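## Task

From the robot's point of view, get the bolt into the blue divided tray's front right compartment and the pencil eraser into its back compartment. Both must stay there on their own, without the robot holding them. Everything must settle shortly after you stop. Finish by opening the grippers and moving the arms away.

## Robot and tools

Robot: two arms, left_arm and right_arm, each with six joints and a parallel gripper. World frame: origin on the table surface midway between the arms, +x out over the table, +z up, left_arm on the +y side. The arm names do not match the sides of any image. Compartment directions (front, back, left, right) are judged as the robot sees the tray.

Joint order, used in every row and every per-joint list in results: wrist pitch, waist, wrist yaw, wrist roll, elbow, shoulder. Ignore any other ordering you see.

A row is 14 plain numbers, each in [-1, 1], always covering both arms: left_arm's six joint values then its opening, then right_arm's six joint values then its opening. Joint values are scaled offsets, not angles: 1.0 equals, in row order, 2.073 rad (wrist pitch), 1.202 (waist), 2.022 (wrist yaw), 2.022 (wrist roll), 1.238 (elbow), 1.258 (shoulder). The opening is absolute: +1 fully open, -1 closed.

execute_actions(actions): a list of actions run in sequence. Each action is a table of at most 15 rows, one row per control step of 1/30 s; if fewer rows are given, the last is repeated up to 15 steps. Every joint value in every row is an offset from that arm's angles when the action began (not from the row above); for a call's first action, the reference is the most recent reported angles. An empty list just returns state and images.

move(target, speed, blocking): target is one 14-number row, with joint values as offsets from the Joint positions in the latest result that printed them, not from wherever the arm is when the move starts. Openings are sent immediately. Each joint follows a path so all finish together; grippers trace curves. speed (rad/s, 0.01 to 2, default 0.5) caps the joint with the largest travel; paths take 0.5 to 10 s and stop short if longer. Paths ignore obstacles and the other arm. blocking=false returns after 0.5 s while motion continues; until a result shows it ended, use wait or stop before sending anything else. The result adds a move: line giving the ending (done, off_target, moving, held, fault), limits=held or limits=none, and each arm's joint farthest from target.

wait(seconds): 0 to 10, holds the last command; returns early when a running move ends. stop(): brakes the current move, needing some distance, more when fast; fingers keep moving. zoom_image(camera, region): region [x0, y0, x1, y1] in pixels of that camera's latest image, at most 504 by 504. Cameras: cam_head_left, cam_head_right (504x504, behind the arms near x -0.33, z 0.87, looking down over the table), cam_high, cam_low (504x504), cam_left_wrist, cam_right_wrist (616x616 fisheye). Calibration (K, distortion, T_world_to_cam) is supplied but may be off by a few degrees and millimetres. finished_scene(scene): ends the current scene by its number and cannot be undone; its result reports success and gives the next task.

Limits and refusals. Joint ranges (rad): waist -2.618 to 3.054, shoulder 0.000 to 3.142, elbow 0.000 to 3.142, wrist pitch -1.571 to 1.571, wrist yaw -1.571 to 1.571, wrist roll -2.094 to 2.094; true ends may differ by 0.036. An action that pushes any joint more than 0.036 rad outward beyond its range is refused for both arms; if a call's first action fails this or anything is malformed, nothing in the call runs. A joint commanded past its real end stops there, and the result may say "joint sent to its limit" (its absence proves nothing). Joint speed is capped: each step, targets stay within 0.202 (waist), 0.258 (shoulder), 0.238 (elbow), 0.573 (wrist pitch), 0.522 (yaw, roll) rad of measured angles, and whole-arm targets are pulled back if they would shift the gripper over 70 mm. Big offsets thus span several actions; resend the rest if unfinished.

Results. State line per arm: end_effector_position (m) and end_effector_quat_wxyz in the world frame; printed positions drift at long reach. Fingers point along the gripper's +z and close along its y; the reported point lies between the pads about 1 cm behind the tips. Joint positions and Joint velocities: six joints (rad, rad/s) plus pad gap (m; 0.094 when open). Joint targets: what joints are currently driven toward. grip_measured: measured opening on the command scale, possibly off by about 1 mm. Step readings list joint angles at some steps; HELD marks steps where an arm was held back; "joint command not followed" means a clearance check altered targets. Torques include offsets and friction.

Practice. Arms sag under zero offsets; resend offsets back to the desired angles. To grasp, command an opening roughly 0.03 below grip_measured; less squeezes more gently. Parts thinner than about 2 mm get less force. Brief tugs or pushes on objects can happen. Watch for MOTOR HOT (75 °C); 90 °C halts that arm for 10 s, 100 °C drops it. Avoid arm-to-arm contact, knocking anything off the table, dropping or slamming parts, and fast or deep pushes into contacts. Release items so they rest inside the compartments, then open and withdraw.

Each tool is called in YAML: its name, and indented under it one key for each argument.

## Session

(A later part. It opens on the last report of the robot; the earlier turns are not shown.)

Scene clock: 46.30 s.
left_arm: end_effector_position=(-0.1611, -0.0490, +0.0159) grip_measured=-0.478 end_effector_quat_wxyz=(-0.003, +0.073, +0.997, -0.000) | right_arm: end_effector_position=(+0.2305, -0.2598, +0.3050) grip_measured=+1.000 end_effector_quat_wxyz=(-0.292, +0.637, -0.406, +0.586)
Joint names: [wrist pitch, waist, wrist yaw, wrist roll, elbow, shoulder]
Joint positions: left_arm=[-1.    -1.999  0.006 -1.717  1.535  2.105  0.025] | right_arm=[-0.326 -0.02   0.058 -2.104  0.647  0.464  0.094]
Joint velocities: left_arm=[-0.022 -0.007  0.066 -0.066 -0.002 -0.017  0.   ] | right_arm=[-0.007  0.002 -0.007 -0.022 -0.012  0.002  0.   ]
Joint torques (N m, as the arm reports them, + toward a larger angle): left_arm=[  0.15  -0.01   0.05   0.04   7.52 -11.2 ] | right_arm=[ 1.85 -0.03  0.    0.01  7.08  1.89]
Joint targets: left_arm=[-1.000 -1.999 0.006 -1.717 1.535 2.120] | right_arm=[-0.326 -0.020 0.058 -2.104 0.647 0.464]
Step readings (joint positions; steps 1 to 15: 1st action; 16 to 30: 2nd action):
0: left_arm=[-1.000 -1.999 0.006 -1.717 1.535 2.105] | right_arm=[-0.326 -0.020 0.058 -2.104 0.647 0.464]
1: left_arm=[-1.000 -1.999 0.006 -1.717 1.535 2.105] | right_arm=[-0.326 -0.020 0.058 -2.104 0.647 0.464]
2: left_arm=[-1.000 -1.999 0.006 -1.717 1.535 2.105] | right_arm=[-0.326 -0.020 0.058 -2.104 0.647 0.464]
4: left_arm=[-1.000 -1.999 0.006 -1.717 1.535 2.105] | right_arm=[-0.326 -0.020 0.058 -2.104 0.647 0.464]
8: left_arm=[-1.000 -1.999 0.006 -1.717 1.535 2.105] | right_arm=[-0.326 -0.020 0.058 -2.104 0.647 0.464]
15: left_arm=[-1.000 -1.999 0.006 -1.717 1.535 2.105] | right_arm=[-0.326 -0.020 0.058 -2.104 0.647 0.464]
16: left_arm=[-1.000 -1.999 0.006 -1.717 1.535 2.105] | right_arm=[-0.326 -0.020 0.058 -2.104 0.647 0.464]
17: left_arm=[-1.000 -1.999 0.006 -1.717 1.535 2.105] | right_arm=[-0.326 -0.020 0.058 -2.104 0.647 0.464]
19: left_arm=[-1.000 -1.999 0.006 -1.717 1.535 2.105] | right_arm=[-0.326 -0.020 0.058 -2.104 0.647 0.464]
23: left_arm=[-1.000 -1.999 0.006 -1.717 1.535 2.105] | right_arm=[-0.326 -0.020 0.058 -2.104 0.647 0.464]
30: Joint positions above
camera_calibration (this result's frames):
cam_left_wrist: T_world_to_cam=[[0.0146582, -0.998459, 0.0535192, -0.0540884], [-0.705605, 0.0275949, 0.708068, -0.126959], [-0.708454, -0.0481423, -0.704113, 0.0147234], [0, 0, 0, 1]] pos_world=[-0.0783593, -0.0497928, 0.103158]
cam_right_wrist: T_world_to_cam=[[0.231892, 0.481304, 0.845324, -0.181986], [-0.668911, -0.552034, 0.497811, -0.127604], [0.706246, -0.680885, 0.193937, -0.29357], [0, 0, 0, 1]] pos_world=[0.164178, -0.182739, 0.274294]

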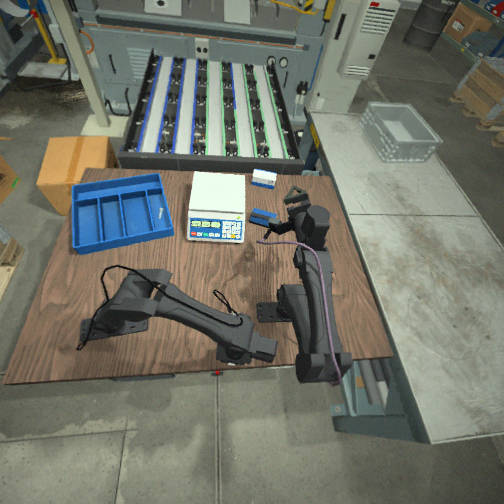

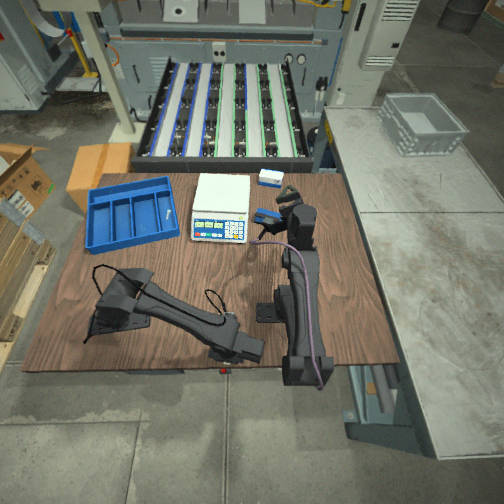

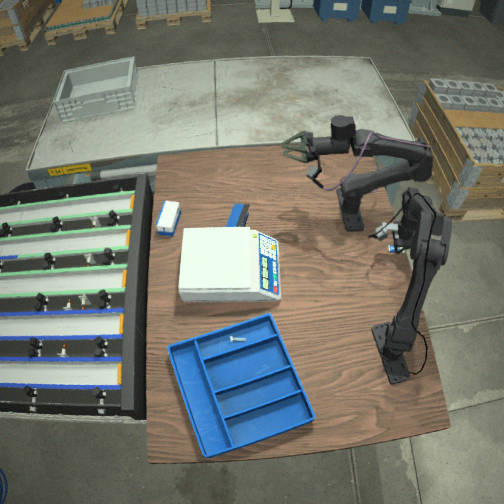

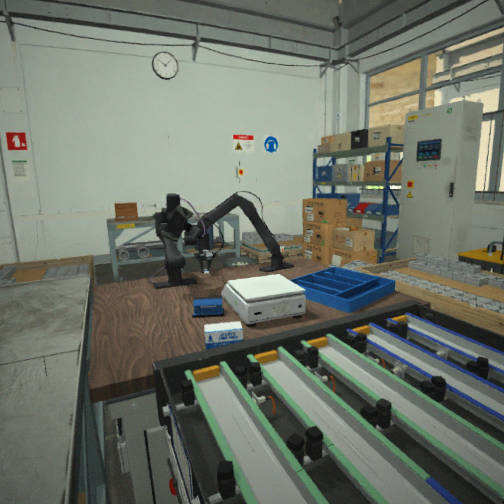

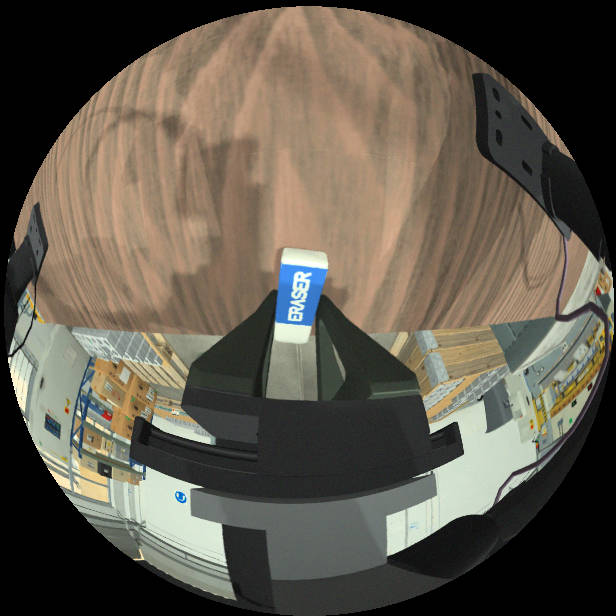

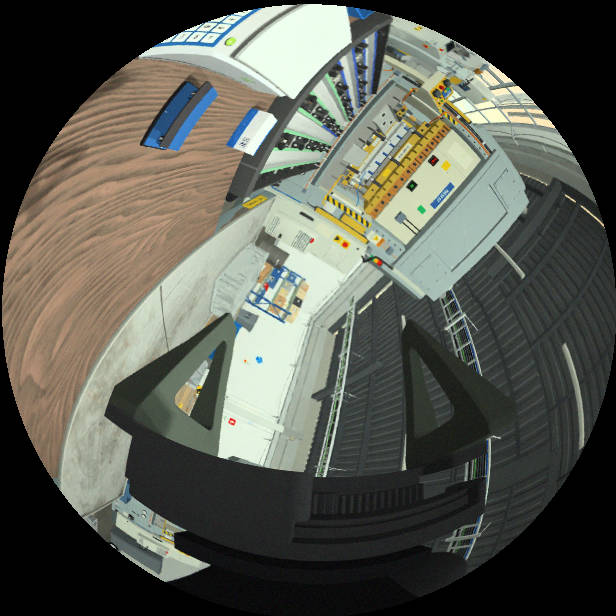

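execute_actions:
  actions:
    - [[0,0,0,0,0,0.012,-0.56,0,0,0,0,0,0,1]]
    - [[0,0,0,0,0,0.012,-0.62,0,0,0,0,0,0,1]]

Scene clock: 47.40 s.
left_arm: end_effector_position=(-0.1611, -0.0490, +0.0159) grip_measured=-0.575 end_effector_quat_wxyz=(-0.003, +0.073, +0.997, -0.000) | right_arm: end_effector_position=(+0.2305, -0.2598, +0.3050) grip_measured=+1.000 end_effector_quat_wxyz=(-0.292, +0.637, -0.406, +0.586)
Joint names: [wrist pitch, waist, wrist yaw, wrist roll, elbow, shoulder]
Joint positions: left_arm=[-1.    -1.999  0.006 -1.717  1.535  2.105  0.02 ] | right_arm=[-0.326 -0.02   0.058 -2.104  0.647  0.464  0.094]
Joint velocities: left_arm=[ 0.022 -0.002  0.022 -0.007  0.012 -0.017 -0.   ] | right_arm=[-0.007  0.002  0.051 -0.051 -0.017 -0.007  0.   ]
Joint torques (N m, as the arm reports them, + toward a larger angle): left_arm=[  0.22   0.01   0.04   0.02   7.52 -11.25] | right_arm=[ 1.86 -0.01  0.01  0.    7.13  1.88]
Joint targets: left_arm=[-1.000 -1.999 0.006 -1.717 1.535 2.120] | right_arm=[-0.326 -0.020 0.058 -2.104 0.647 0.464]
Step readings (joint positions; steps 1 to 15: 1st action; 16 to 30: 2nd action):
0: left_arm=[-1.000 -1.999 0.006 -1.717 1.535 2.105] | right_arm=[-0.326 -0.020 0.058 -2.104 0.647 0.464]
1: left_arm=[-1.000 -1.999 0.006 -1.717 1.535 2.105] | right_arm=[-0.326 -0.020 0.058 -2.104 0.647 0.464]
2: left_arm=[-1.000 -1.999 0.006 -1.717 1.535 2.105] | right_arm=[-0.326 -0.020 0.058 -2.104 0.647 0.464]
4: left_arm=[-1.000 -1.999 0.006 -1.717 1.535 2.105] | right_arm=[-0.326 -0.020 0.058 -2.104 0.647 0.464]
8: left_arm=[-1.000 -1.999 0.006 -1.717 1.535 2.105] | right_arm=[-0.326 -0.020 0.058 -2.104 0.647 0.464]
15: left_arm=[-1.000 -1.999 0.006 -1.717 1.535 2.105] | right_arm=[-0.326 -0.020 0.058 -2.104 0.647 0.464]
16: left_arm=[-1.000 -1.999 0.006 -1.717 1.535 2.105] | right_arm=[-0.326 -0.020 0.058 -2.104 0.647 0.464]
17: left_arm=[-1.000 -1.999 0.006 -1.717 1.535 2.105] | right_arm=[-0.326 -0.020 0.058 -2.104 0.647 0.464]
19: left_arm=[-1.000 -1.999 0.006 -1.717 1.535 2.105] | right_arm=[-0.326 -0.020 0.058 -2.104 0.647 0.464]
23: left_arm=[-1.000 -1.999 0.006 -1.717 1.535 2.105] | right_arm=[-0.326 -0.020 0.058 -2.104 0.647 0.464]
30: Joint positions above
camera_calibration (this result's frames):
cam_left_wrist: T_world_to_cam=[[0.0146582, -0.998459, 0.0535192, -0.0540884], [-0.705605, 0.0275949, 0.708068, -0.126959], [-0.708454, -0.0481423, -0.704113, 0.0147234], [0, 0, 0, 1]] pos_world=[-0.0783593, -0.0497928, 0.103158]
cam_right_wrist: T_world_to_cam=[[0.231892, 0.481304, 0.845324, -0.181986], [-0.668911, -0.552034, 0.497811, -0.127604], [0.706246, -0.680885, 0.193937, -0.29357], [0, 0, 0, 1]] pos_world=[0.164178, -0.182739, 0.274294]

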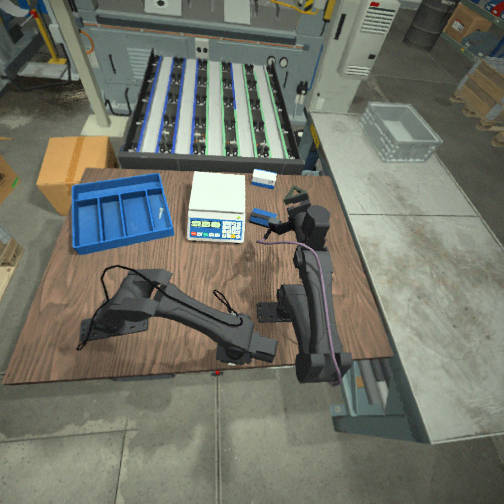

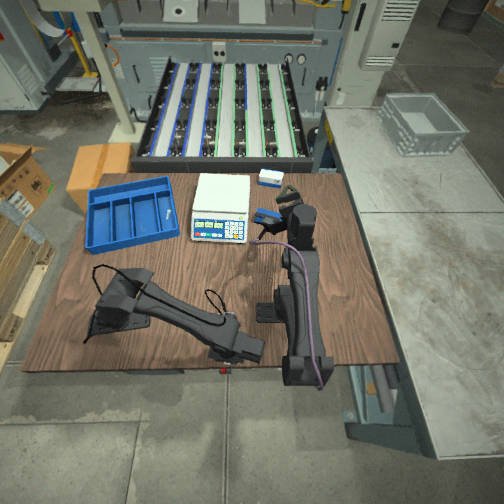

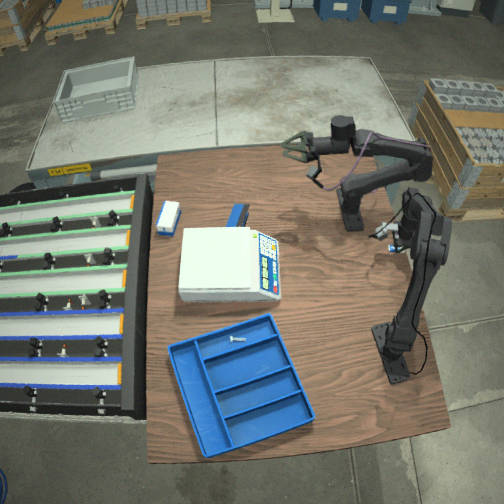

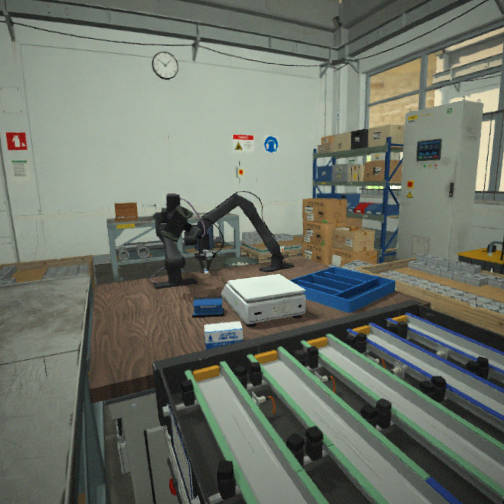

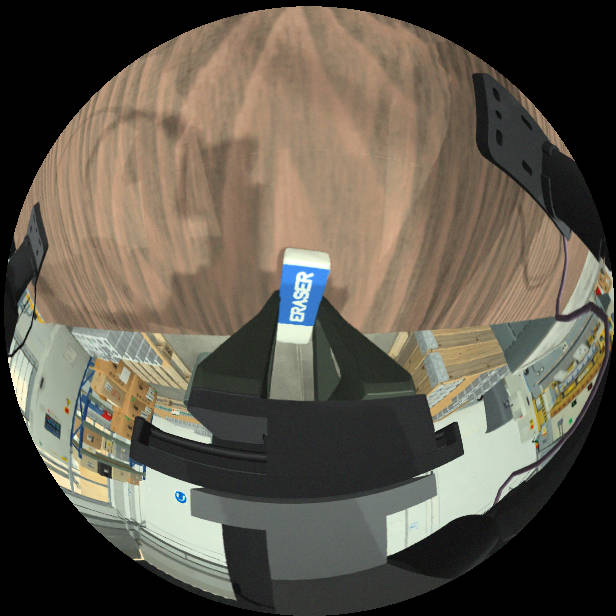

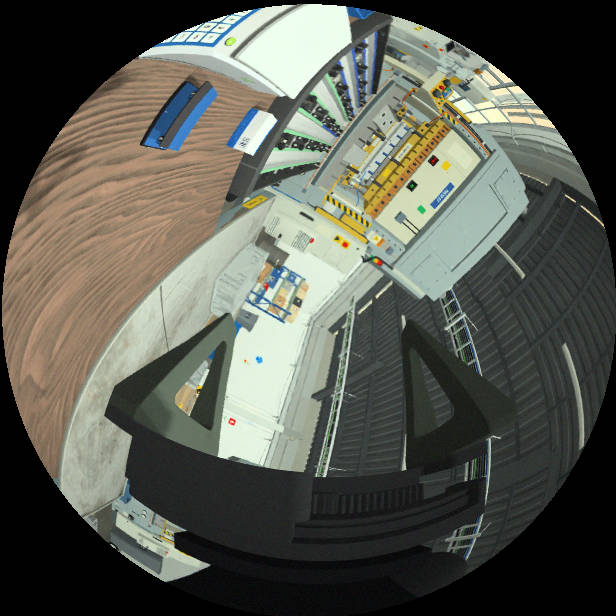

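move:
  target: [-0.241,1.0,0,0.02,0.225,-0.262,-0.615,0,0,0,0,0,0,1]
  speed: 0.8

Scene clock: 50.57 s.
left_arm: end_effector_position=(+0.2255, +0.1165, +0.1895) grip_measured=-0.574 end_effector_quat_wxyz=(+0.014, -0.492, +0.869, -0.045) | right_arm: end_effector_position=(+0.2305, -0.2598, +0.3050) grip_measured=+1.000 end_effector_quat_wxyz=(-0.292, +0.637, -0.406, +0.586)
Joint names: [wrist pitch, waist, wrist yaw, wrist roll, elbow, shoulder]
Joint positions: left_arm=[-1.48  -0.792  0.009 -1.686  1.794  1.792  0.02 ] | right_arm=[-0.326 -0.02   0.058 -2.104  0.647  0.464  0.094]
Joint velocities: left_arm=[-0.022  0.007 -0.022  0.007 -0.012  0.007  0.   ] | right_arm=[ 0.007  0.002  0.037 -0.022 -0.007  0.017  0.   ]
Joint torques (N m, as the arm reports them, + toward a larger angle): left_arm=[  0.16  -0.25   0.03   0.15   9.42 -11.04] | right_arm=[ 1.85 -0.03  0.    0.01  7.1   1.87]
Joint targets: left_arm=[-1.500 -0.797 0.006 -1.676 1.814 1.775] | right_arm=[-0.326 -0.020 0.058 -2.104 0.647 0.464]
move: done; limits=none; left_arm: farthest joint: the elbow, 0.019 radians from its target (0.278 radians at the start); right_arm: farthest joint: the waist, 0.000 radians from its target (0.000 radians at the start)
camera_calibration (this result's frames):
cam_left_wrist: T_world_to_cam=[[0.920105, -0.365592, 0.140534, -0.198151], [-0.348087, -0.598771, 0.721324, 0.00823175], [-0.179563, -0.712612, -0.67819, 0.37199], [0, 0, 0, 1]] pos_world=[0.251981, 0.197571, 0.274189]
cam_right_wrist: T_world_to_cam=[[0.231892, 0.481304, 0.845324, -0.181986], [-0.668911, -0.552034, 0.497811, -0.127604], [0.706246, -0.680885, 0.193937, -0.29357], [0, 0, 0, 1]] pos_world=[0.164178, -0.182739, 0.274294]

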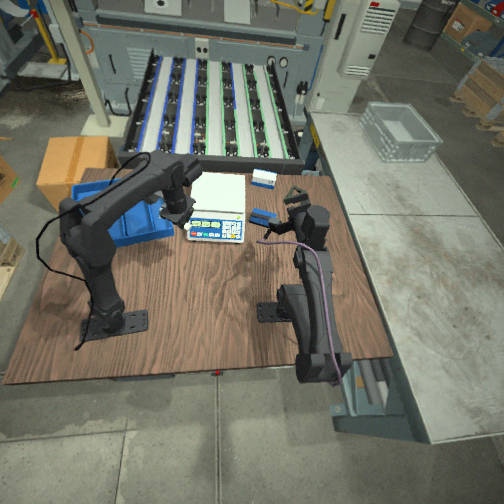

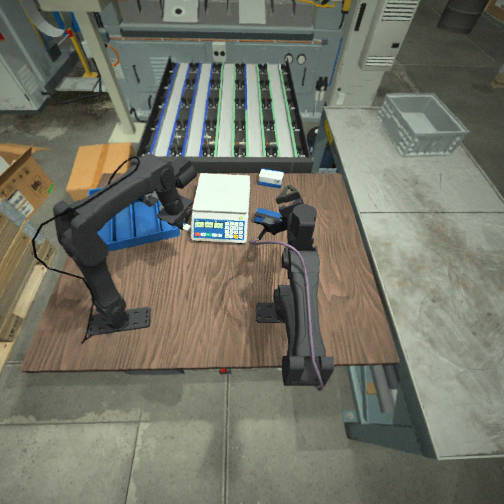

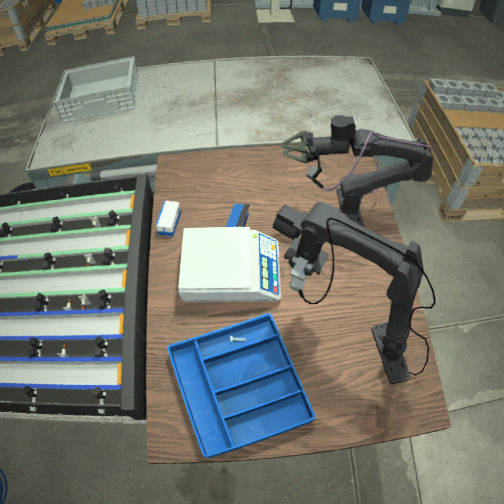

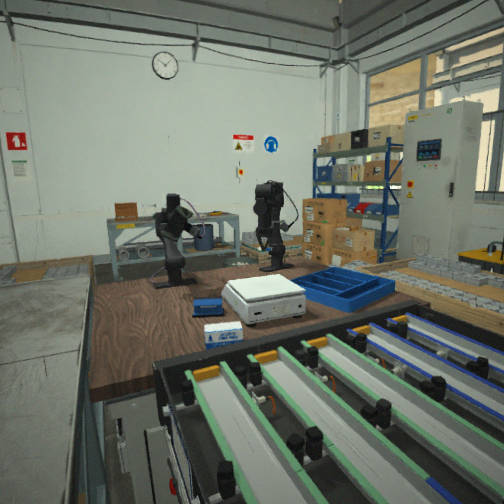

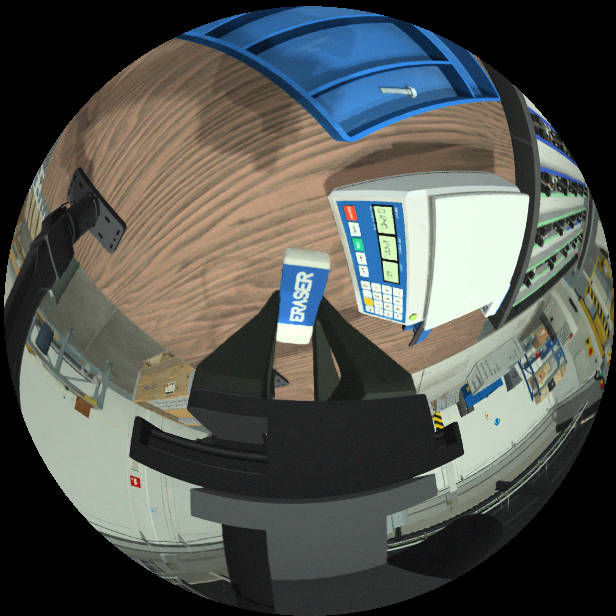

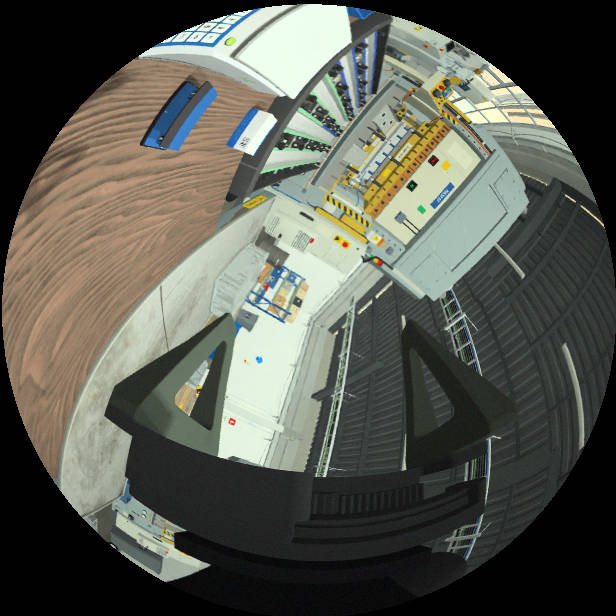

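move:
  target: [0.286,0.70,0,0.02,0.33,0.465,-0.615,0,0,0,0,0,0,1]
  speed: 0.7

Scene clock: 52.60 s.
left_arm: end_effector_position=(+0.5197, +0.4351, +0.0944) grip_measured=-0.574 end_effector_quat_wxyz=(-0.176, +0.773, -0.587, +0.165) | right_arm: end_effector_position=(+0.2305, -0.2598, +0.3050) grip_measured=+1.000 end_effector_quat_wxyz=(-0.292, +0.637, -0.406, +0.586)
Joint names: [wrist pitch, waist, wrist yaw, wrist roll, elbow, shoulder]
Joint positions: left_arm=[-0.889  0.052  0.01  -1.656  2.179  2.372  0.02 ] | right_arm=[-0.326 -0.02   0.058 -2.104  0.647  0.464  0.094]
Joint velocities: left_arm=[-0.007  0.007  0.037 -0.022  0.002 -0.007 -0.001] | right_arm=[-0.037  0.012 -0.051  0.037 -0.002  0.007  0.   ]
Joint torques (N m, as the arm reports them, + toward a larger angle): left_arm=[  1.04  -0.16   0.02   0.19  10.85 -15.74] | right_arm=[ 1.84 -0.03 -0.01  0.01  7.08  1.86]
Joint targets: left_arm=[-0.887 0.049 0.009 -1.645 2.203 2.377] | right_arm=[-0.326 -0.020 0.058 -2.104 0.647 0.464]
move: off_target (left_arm); limits=none; left_arm: farthest joint: the elbow, 0.024 radians from its target (0.408 radians at the start); right_arm: farthest joint: the waist, 0.000 radians from its target (0.000 radians at the start)
camera_calibration (this result's frames):
cam_left_wrist: T_world_to_cam=[[0.771452, 0.39413, 0.499523, -0.626269], [-0.0806744, -0.718136, 0.69121, 0.285789], [0.631152, -0.573534, -0.522212, 0.090778], [0, 0, 0, 1]] pos_world=[0.448898, 0.504131, 0.162701]
cam_right_wrist: T_world_to_cam=[[0.231892, 0.481304, 0.845324, -0.181986], [-0.668911, -0.552034, 0.497811, -0.127604], [0.706246, -0.680885, 0.193937, -0.29357], [0, 0, 0, 1]] pos_world=[0.164178, -0.182739, 0.274294]

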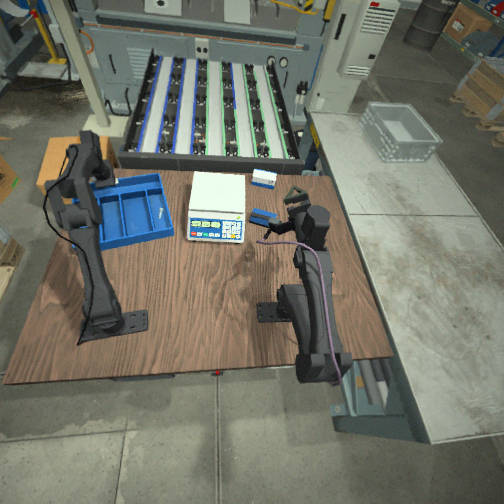

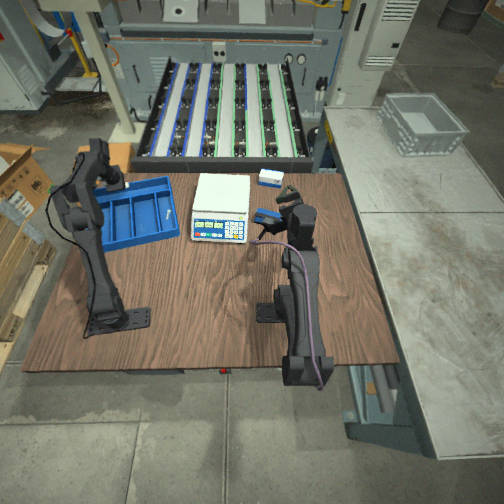

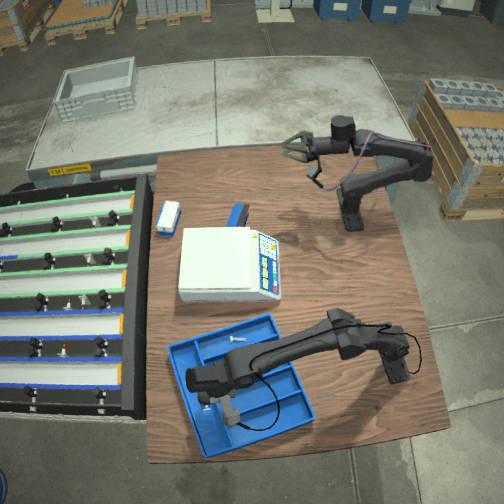

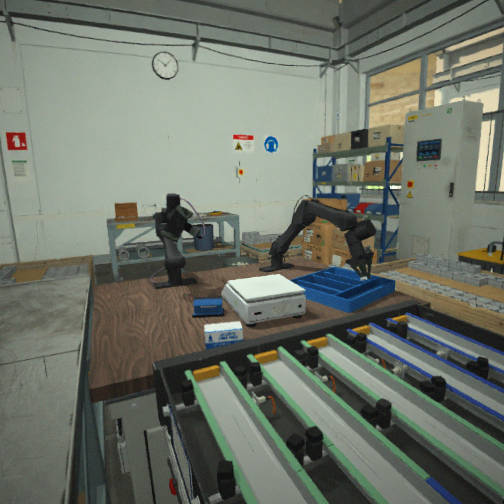

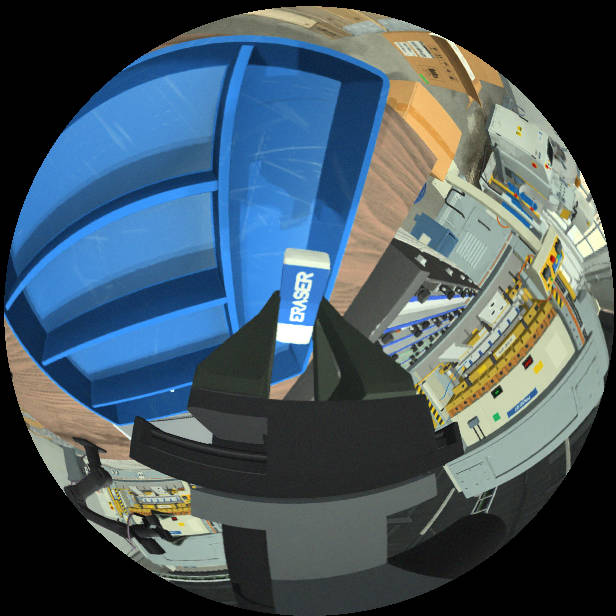

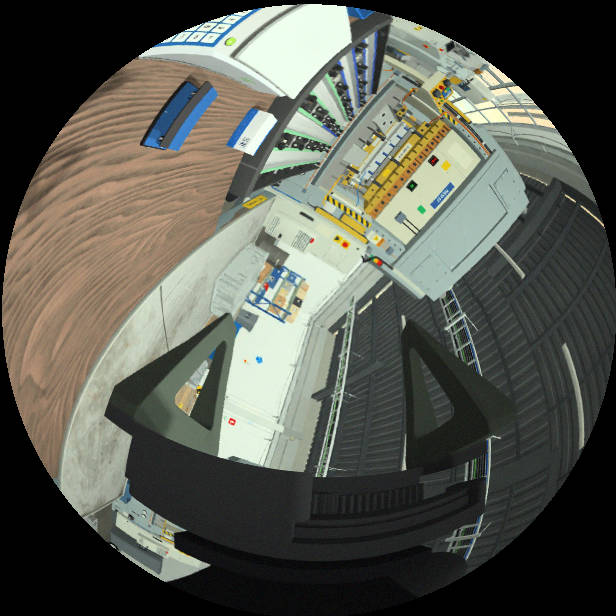

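zoom_image:
  camera: "cam_left_wrist"
  region: [150,30,450,400]

zoom_image:
  camera: "cam_head_left"
  region: [40,130,200,260]

Region (150, 30, 450, 400) of cam_left_wrist's 616x616 image, scaled by 1.362, with more detail than that image has; it fills the left 409 columns of this view, and the rest is white.

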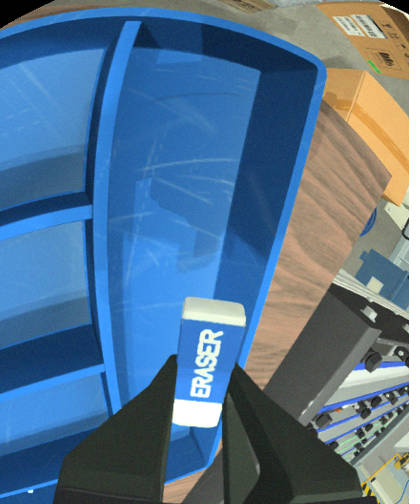

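Region (40, 130, 200, 260) of cam_head_left's 504x504 image, scaled by 3.150, with more detail than that image has; it fills the top 410 rows of this view, and the rest is white.

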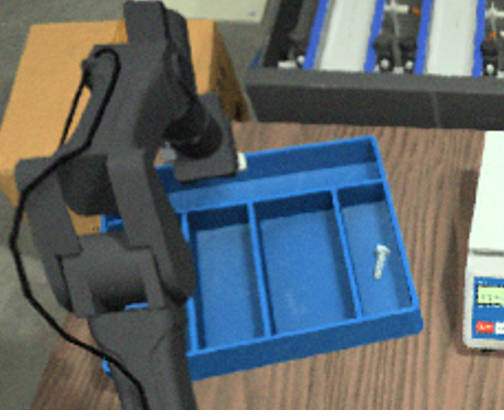

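move:
  target: [-0.027,0,0,0.005,0.182,0.153,-0.615,0,0,0,0,0,0,1]
  speed: 0.3

Scene clock: 54.70 s.
left_arm: end_effector_position=(+0.5450, +0.4399, +0.0603) grip_measured=-0.574 end_effector_quat_wxyz=(-0.170, +0.774, -0.588, +0.160) | right_arm: end_effector_position=(+0.2305, -0.2598, +0.3050) grip_measured=+1.000 end_effector_quat_wxyz=(-0.292, +0.637, -0.406, +0.586)
Joint names: [wrist pitch, waist, wrist yaw, wrist roll, elbow, shoulder]
Joint positions: left_arm=[-0.925  0.052  0.01  -1.656  2.376  2.552  0.02 ] | right_arm=[-0.326 -0.02   0.058 -2.104  0.647  0.464  0.094]
Joint velocities: left_arm=[-0.007 -0.002  0.037  0.037 -0.007  0.002 -0.   ] | right_arm=[-0.037 -0.007 -0.051 -0.051 -0.012 -0.002  0.   ]
Joint torques (N m, as the arm reports them, + toward a larger angle): left_arm=[  0.75  -0.09   0.03   0.13  11.13 -16.28] | right_arm=[ 1.85 -0.02  0.    0.01  7.1   1.89]
Joint targets: left_arm=[-0.945 0.052 0.010 -1.646 2.404 2.565] | right_arm=[-0.326 -0.020 0.058 -2.104 0.647 0.464]
move: off_target (left_arm); limits=none; left_arm: farthest joint: the elbow, 0.028 radians from its target (0.226 radians at the start); right_arm: farthest joint: the waist, 0.000 radians from its target (0.000 radians at the start)
camera_calibration (this result's frames):
cam_left_wrist: T_world_to_cam=[[0.779754, 0.395713, 0.485174, -0.63492], [-0.0689884, -0.715908, 0.694778, 0.307297], [0.622273, -0.575228, -0.530933, 0.0659155], [0, 0, 0, 1]] pos_world=[0.475264, 0.509159, 0.129541]
cam_right_wrist: T_world_to_cam=[[0.231892, 0.481304, 0.845324, -0.181986], [-0.668911, -0.552034, 0.497811, -0.127604], [0.706246, -0.680885, 0.193937, -0.29357], [0, 0, 0, 1]] pos_world=[0.164178, -0.182739, 0.274294]

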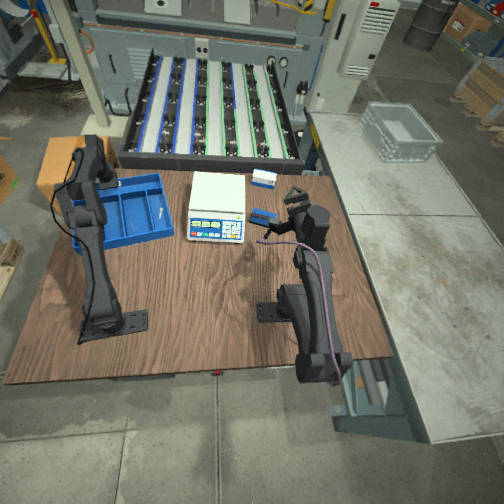

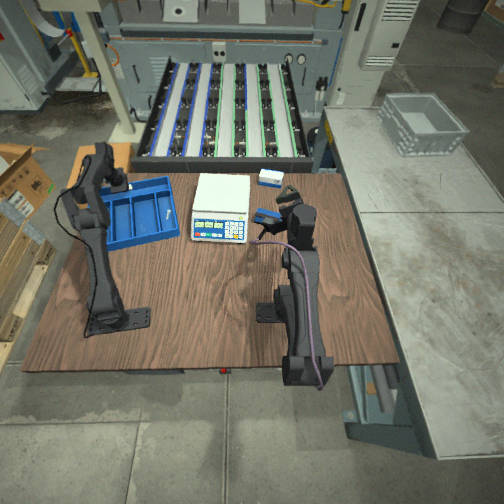

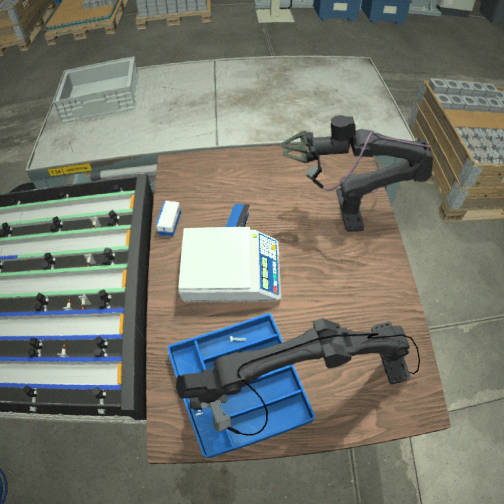

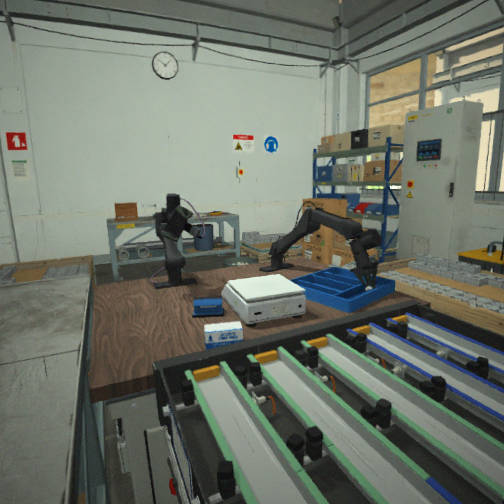

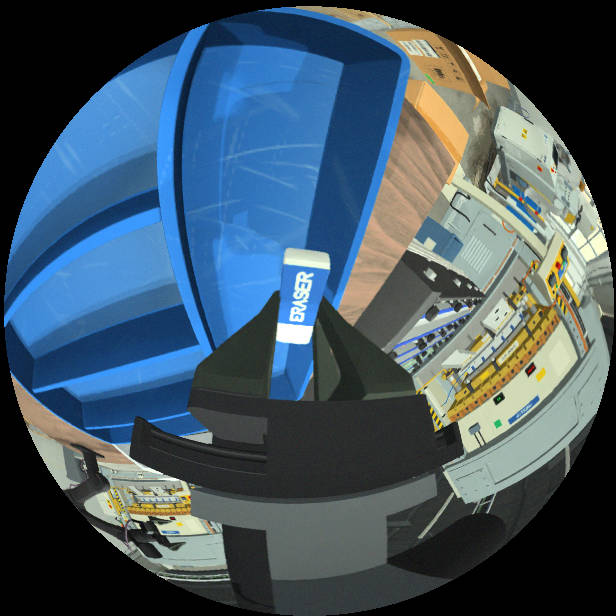

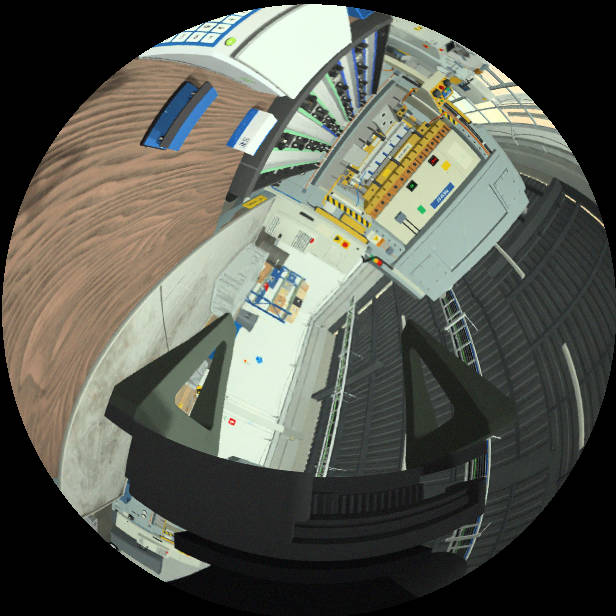

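move:
  target: [0.0145,0,0,0.005,0.023,0.046,-0.615,0,0,0,0,0,0,1]
  speed: 0.1

Scene clock: 56.23 s.
left_arm: end_effector_position=(+0.5477, +0.4404, +0.0348) grip_measured=-0.574 end_effector_quat_wxyz=(-0.162, +0.776, -0.590, +0.153) | right_arm: end_effector_position=(+0.2305, -0.2598, +0.3050) grip_measured=+1.000 end_effector_quat_wxyz=(-0.292, +0.637, -0.406, +0.586)
Joint names: [wrist pitch, waist, wrist yaw, wrist roll, elbow, shoulder]
Joint positions: left_arm=[-0.896  0.052  0.01  -1.656  2.376  2.601  0.02 ] | right_arm=[-0.326 -0.02   0.058 -2.104  0.647  0.464  0.094]
Joint velocities: left_arm=[-0.007  0.002 -0.022  0.095  0.012  0.007  0.   ] | right_arm=[ 0.007 -0.032  0.007  0.022  0.002 -0.017  0.   ]
Joint torques (N m, as the arm reports them, + toward a larger angle): left_arm=[  1.    -0.13   0.01   0.15  11.02 -16.83] | right_arm=[ 1.85 -0.03  0.    0.01  7.09  1.87]
Joint targets: left_arm=[-0.895 0.052 0.010 -1.646 2.405 2.610] | right_arm=[-0.326 -0.020 0.058 -2.104 0.647 0.464]
move: off_target (left_arm); limits=none; left_arm: farthest joint: the elbow, 0.028 radians from its target (0.028 radians at the start); right_arm: farthest joint: the waist, 0.000 radians from its target (0.000 radians at the start)
camera_calibration (this result's frames):
cam_left_wrist: T_world_to_cam=[[0.789396, 0.397552, 0.467767, -0.630415], [-0.0548885, -0.713219, 0.698789, 0.316506], [0.611425, -0.577296, -0.541192, 0.0581919], [0, 0, 0, 1]] pos_world=[0.47944, 0.509955, 0.105209]
cam_right_wrist: T_world_to_cam=[[0.231892, 0.481304, 0.845324, -0.181986], [-0.668911, -0.552034, 0.497811, -0.127604], [0.706246, -0.680885, 0.193937, -0.29357], [0, 0, 0, 1]] pos_world=[0.164178, -0.182739, 0.274294]

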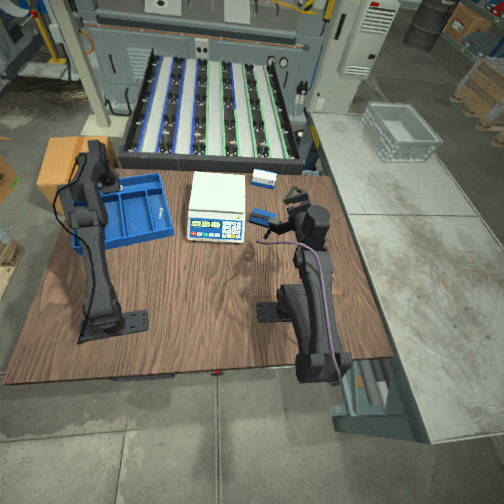

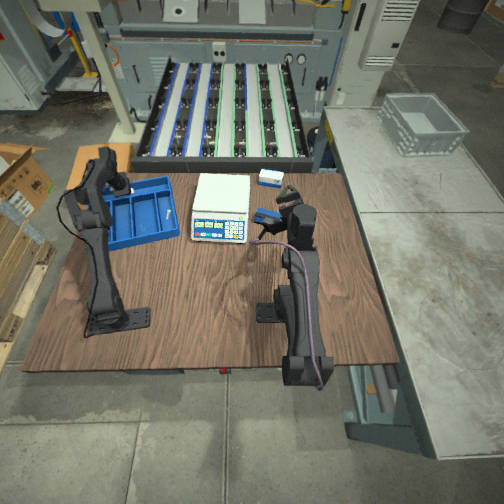

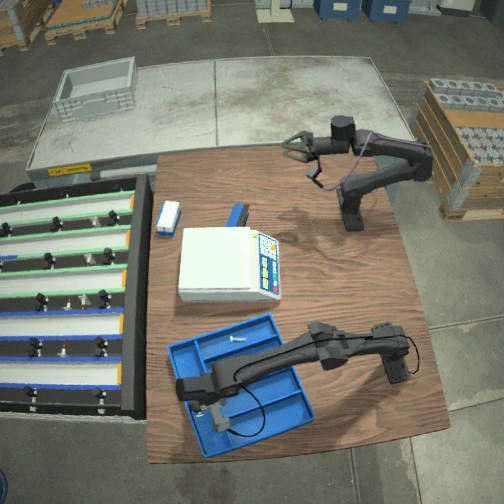

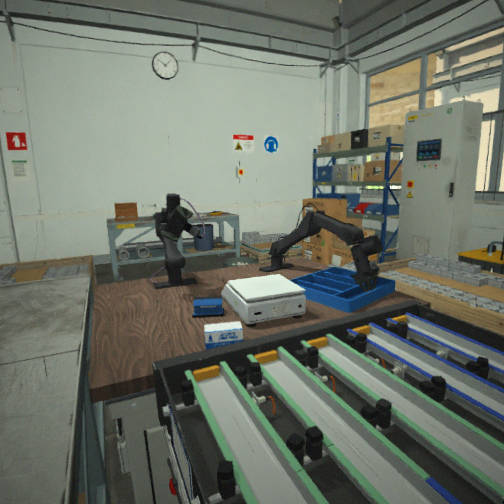

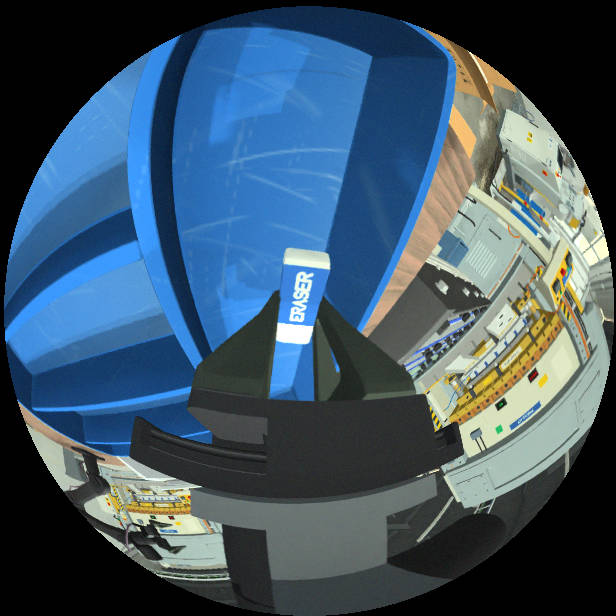

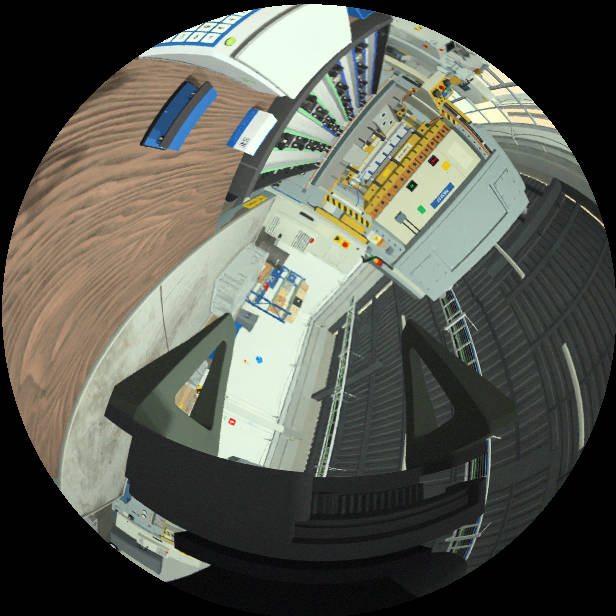

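execute_actions:
  actions:
    - [[0,0,0,0.005,0.023,0.010,-0.615,0,0,0,0,0,0,1],[0,0,0,0.005,0.023,0.011,-0.615,0,0,0,0,0,0,1],[0,0,0,0.005,0.023,0.012,-0.615,0,0,0,0,0,0,1],[0,0,0,0.005,0.023,0.013,-0.615,0,0,0,0,0,0,1],[0,0,0,0.005,0.023,0.014,-0.615,0,0,0,0,0,0,1],[0,0,0,0.005,0.023,0.015,-0.615,0,0,0,0,0,0,1],[0,0,0,0.005,0.023,0.016,-0.615,0,0,0,0,0,0,1],[0,0,0,0.005,0.023,0.017,-0.615,0,0,0,0,0,0,1]]

Scene clock: 57.00 s.
left_arm: end_effector_position=(+0.5478, +0.4404, +0.0349) grip_measured=-0.574 end_effector_quat_wxyz=(-0.163, +0.776, -0.590, +0.153) | right_arm: end_effector_position=(+0.2305, -0.2598, +0.3050) grip_measured=+1.000 end_effector_quat_wxyz=(-0.292, +0.637, -0.406, +0.586)
Joint names: [wrist pitch, waist, wrist yaw, wrist roll, elbow, shoulder]
Joint positions: left_arm=[-0.896  0.052  0.01  -1.656  2.376  2.601  0.02 ] | right_arm=[-0.326 -0.02   0.058 -2.104  0.647  0.464  0.094]
Joint velocities: left_arm=[-0.022  0.007 -0.066 -0.007 -0.027  0.002 -0.   ] | right_arm=[-0.022 -0.007 -0.022 -0.022 -0.007 -0.012  0.   ]
Joint torques (N m, as the arm reports them, + toward a larger angle): left_arm=[  0.98  -0.17   0.03   0.14  11.08 -15.66] | right_arm=[ 1.84 -0.01  0.    0.01  7.07  1.85]
Joint targets: left_arm=[-0.896 0.052 0.010 -1.646 2.405 2.622] | right_arm=[-0.326 -0.020 0.058 -2.104 0.647 0.464]
Step readings (joint positions):
0: left_arm=[-0.896 0.052 0.010 -1.656 2.376 2.601] | right_arm=[-0.326 -0.020 0.058 -2.104 0.647 0.464]
1: left_arm=[-0.896 0.052 0.010 -1.656 2.376 2.601] | right_arm=[-0.326 -0.020 0.058 -2.104 0.647 0.464]
2: left_arm=[-0.896 0.052 0.010 -1.656 2.376 2.601] | right_arm=[-0.326 -0.020 0.058 -2.104 0.647 0.464]
4: left_arm=[-0.896 0.052 0.010 -1.656 2.376 2.601] | right_arm=[-0.326 -0.020 0.058 -2.104 0.647 0.464]
8: left_arm=[-0.896 0.052 0.010 -1.656 2.376 2.601] | right_arm=[-0.326 -0.020 0.058 -2.104 0.647 0.464]
15: Joint positions above
camera_calibration (this result's frames):
cam_left_wrist: T_world_to_cam=[[0.789221, 0.397518, 0.468091, -0.630407], [-0.0551503, -0.713269, 0.698717, 0.316662], [0.611628, -0.577257, -0.541004, 0.0580375], [0, 0, 0, 1]] pos_world=[0.479497, 0.509966, 0.10523]
cam_right_wrist: T_world_to_cam=[[0.231892, 0.481304, 0.845324, -0.181986], [-0.668911, -0.552034, 0.497811, -0.127604], [0.706246, -0.680885, 0.193937, -0.29357], [0, 0, 0, 1]] pos_world=[0.164178, -0.182739, 0.274294]

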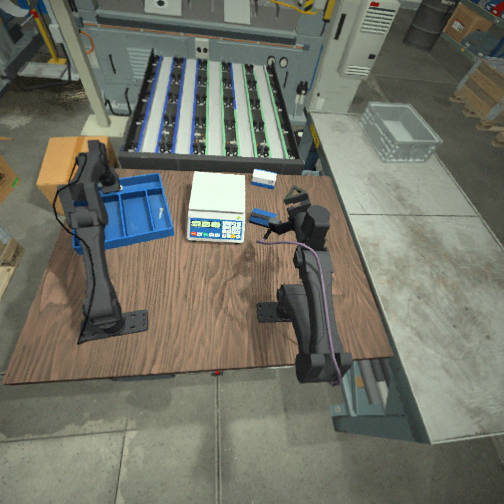

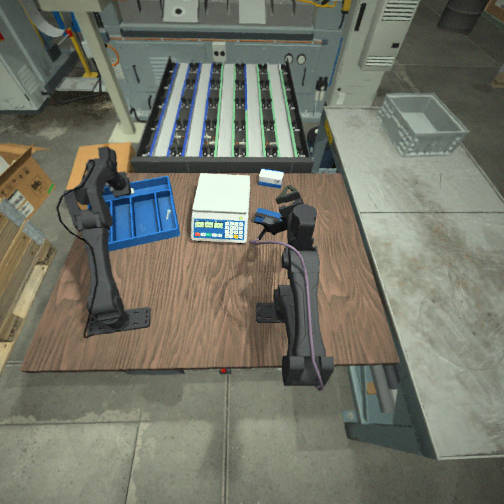

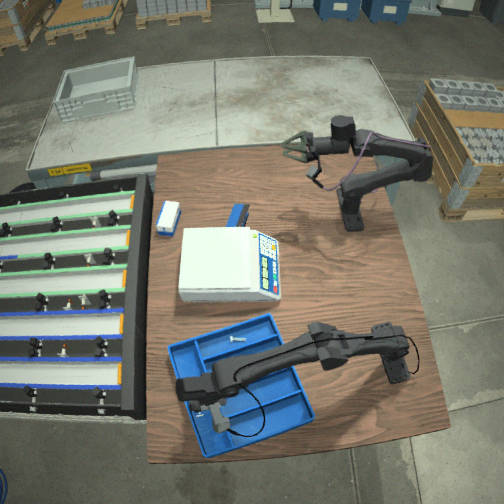

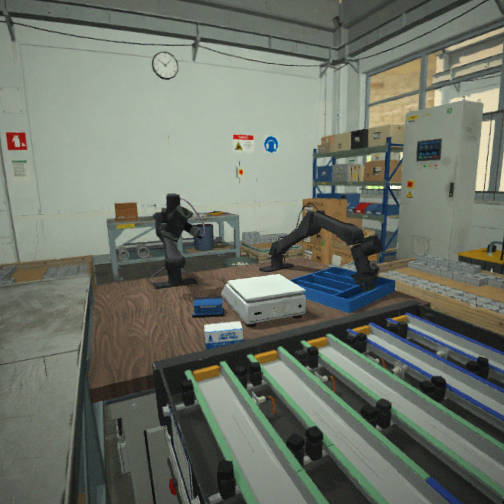

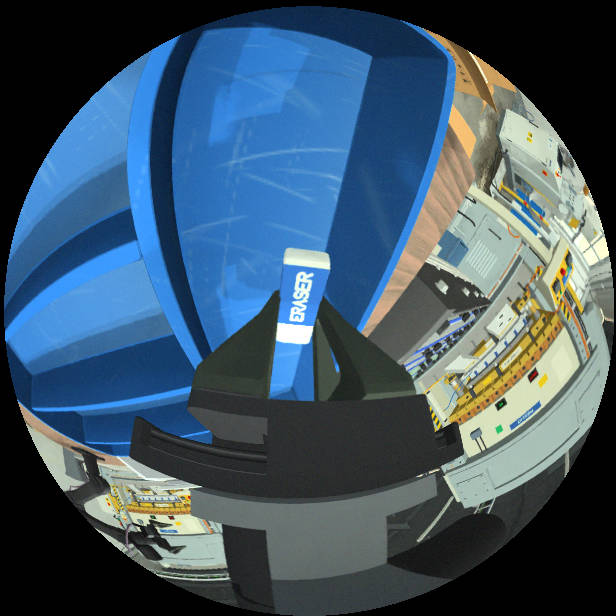

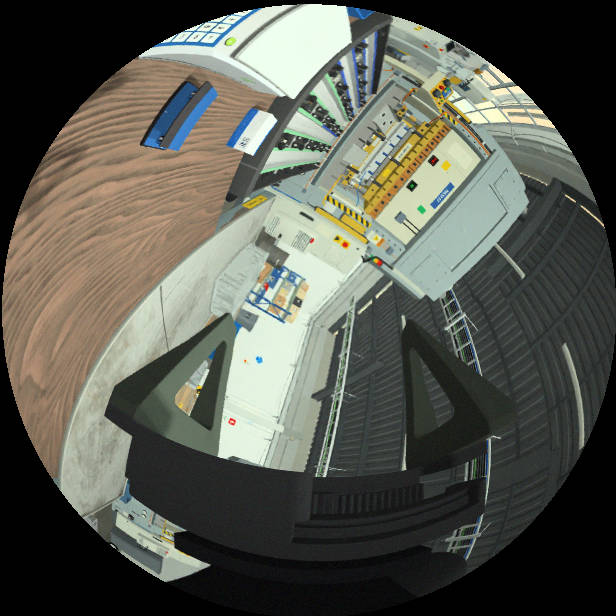

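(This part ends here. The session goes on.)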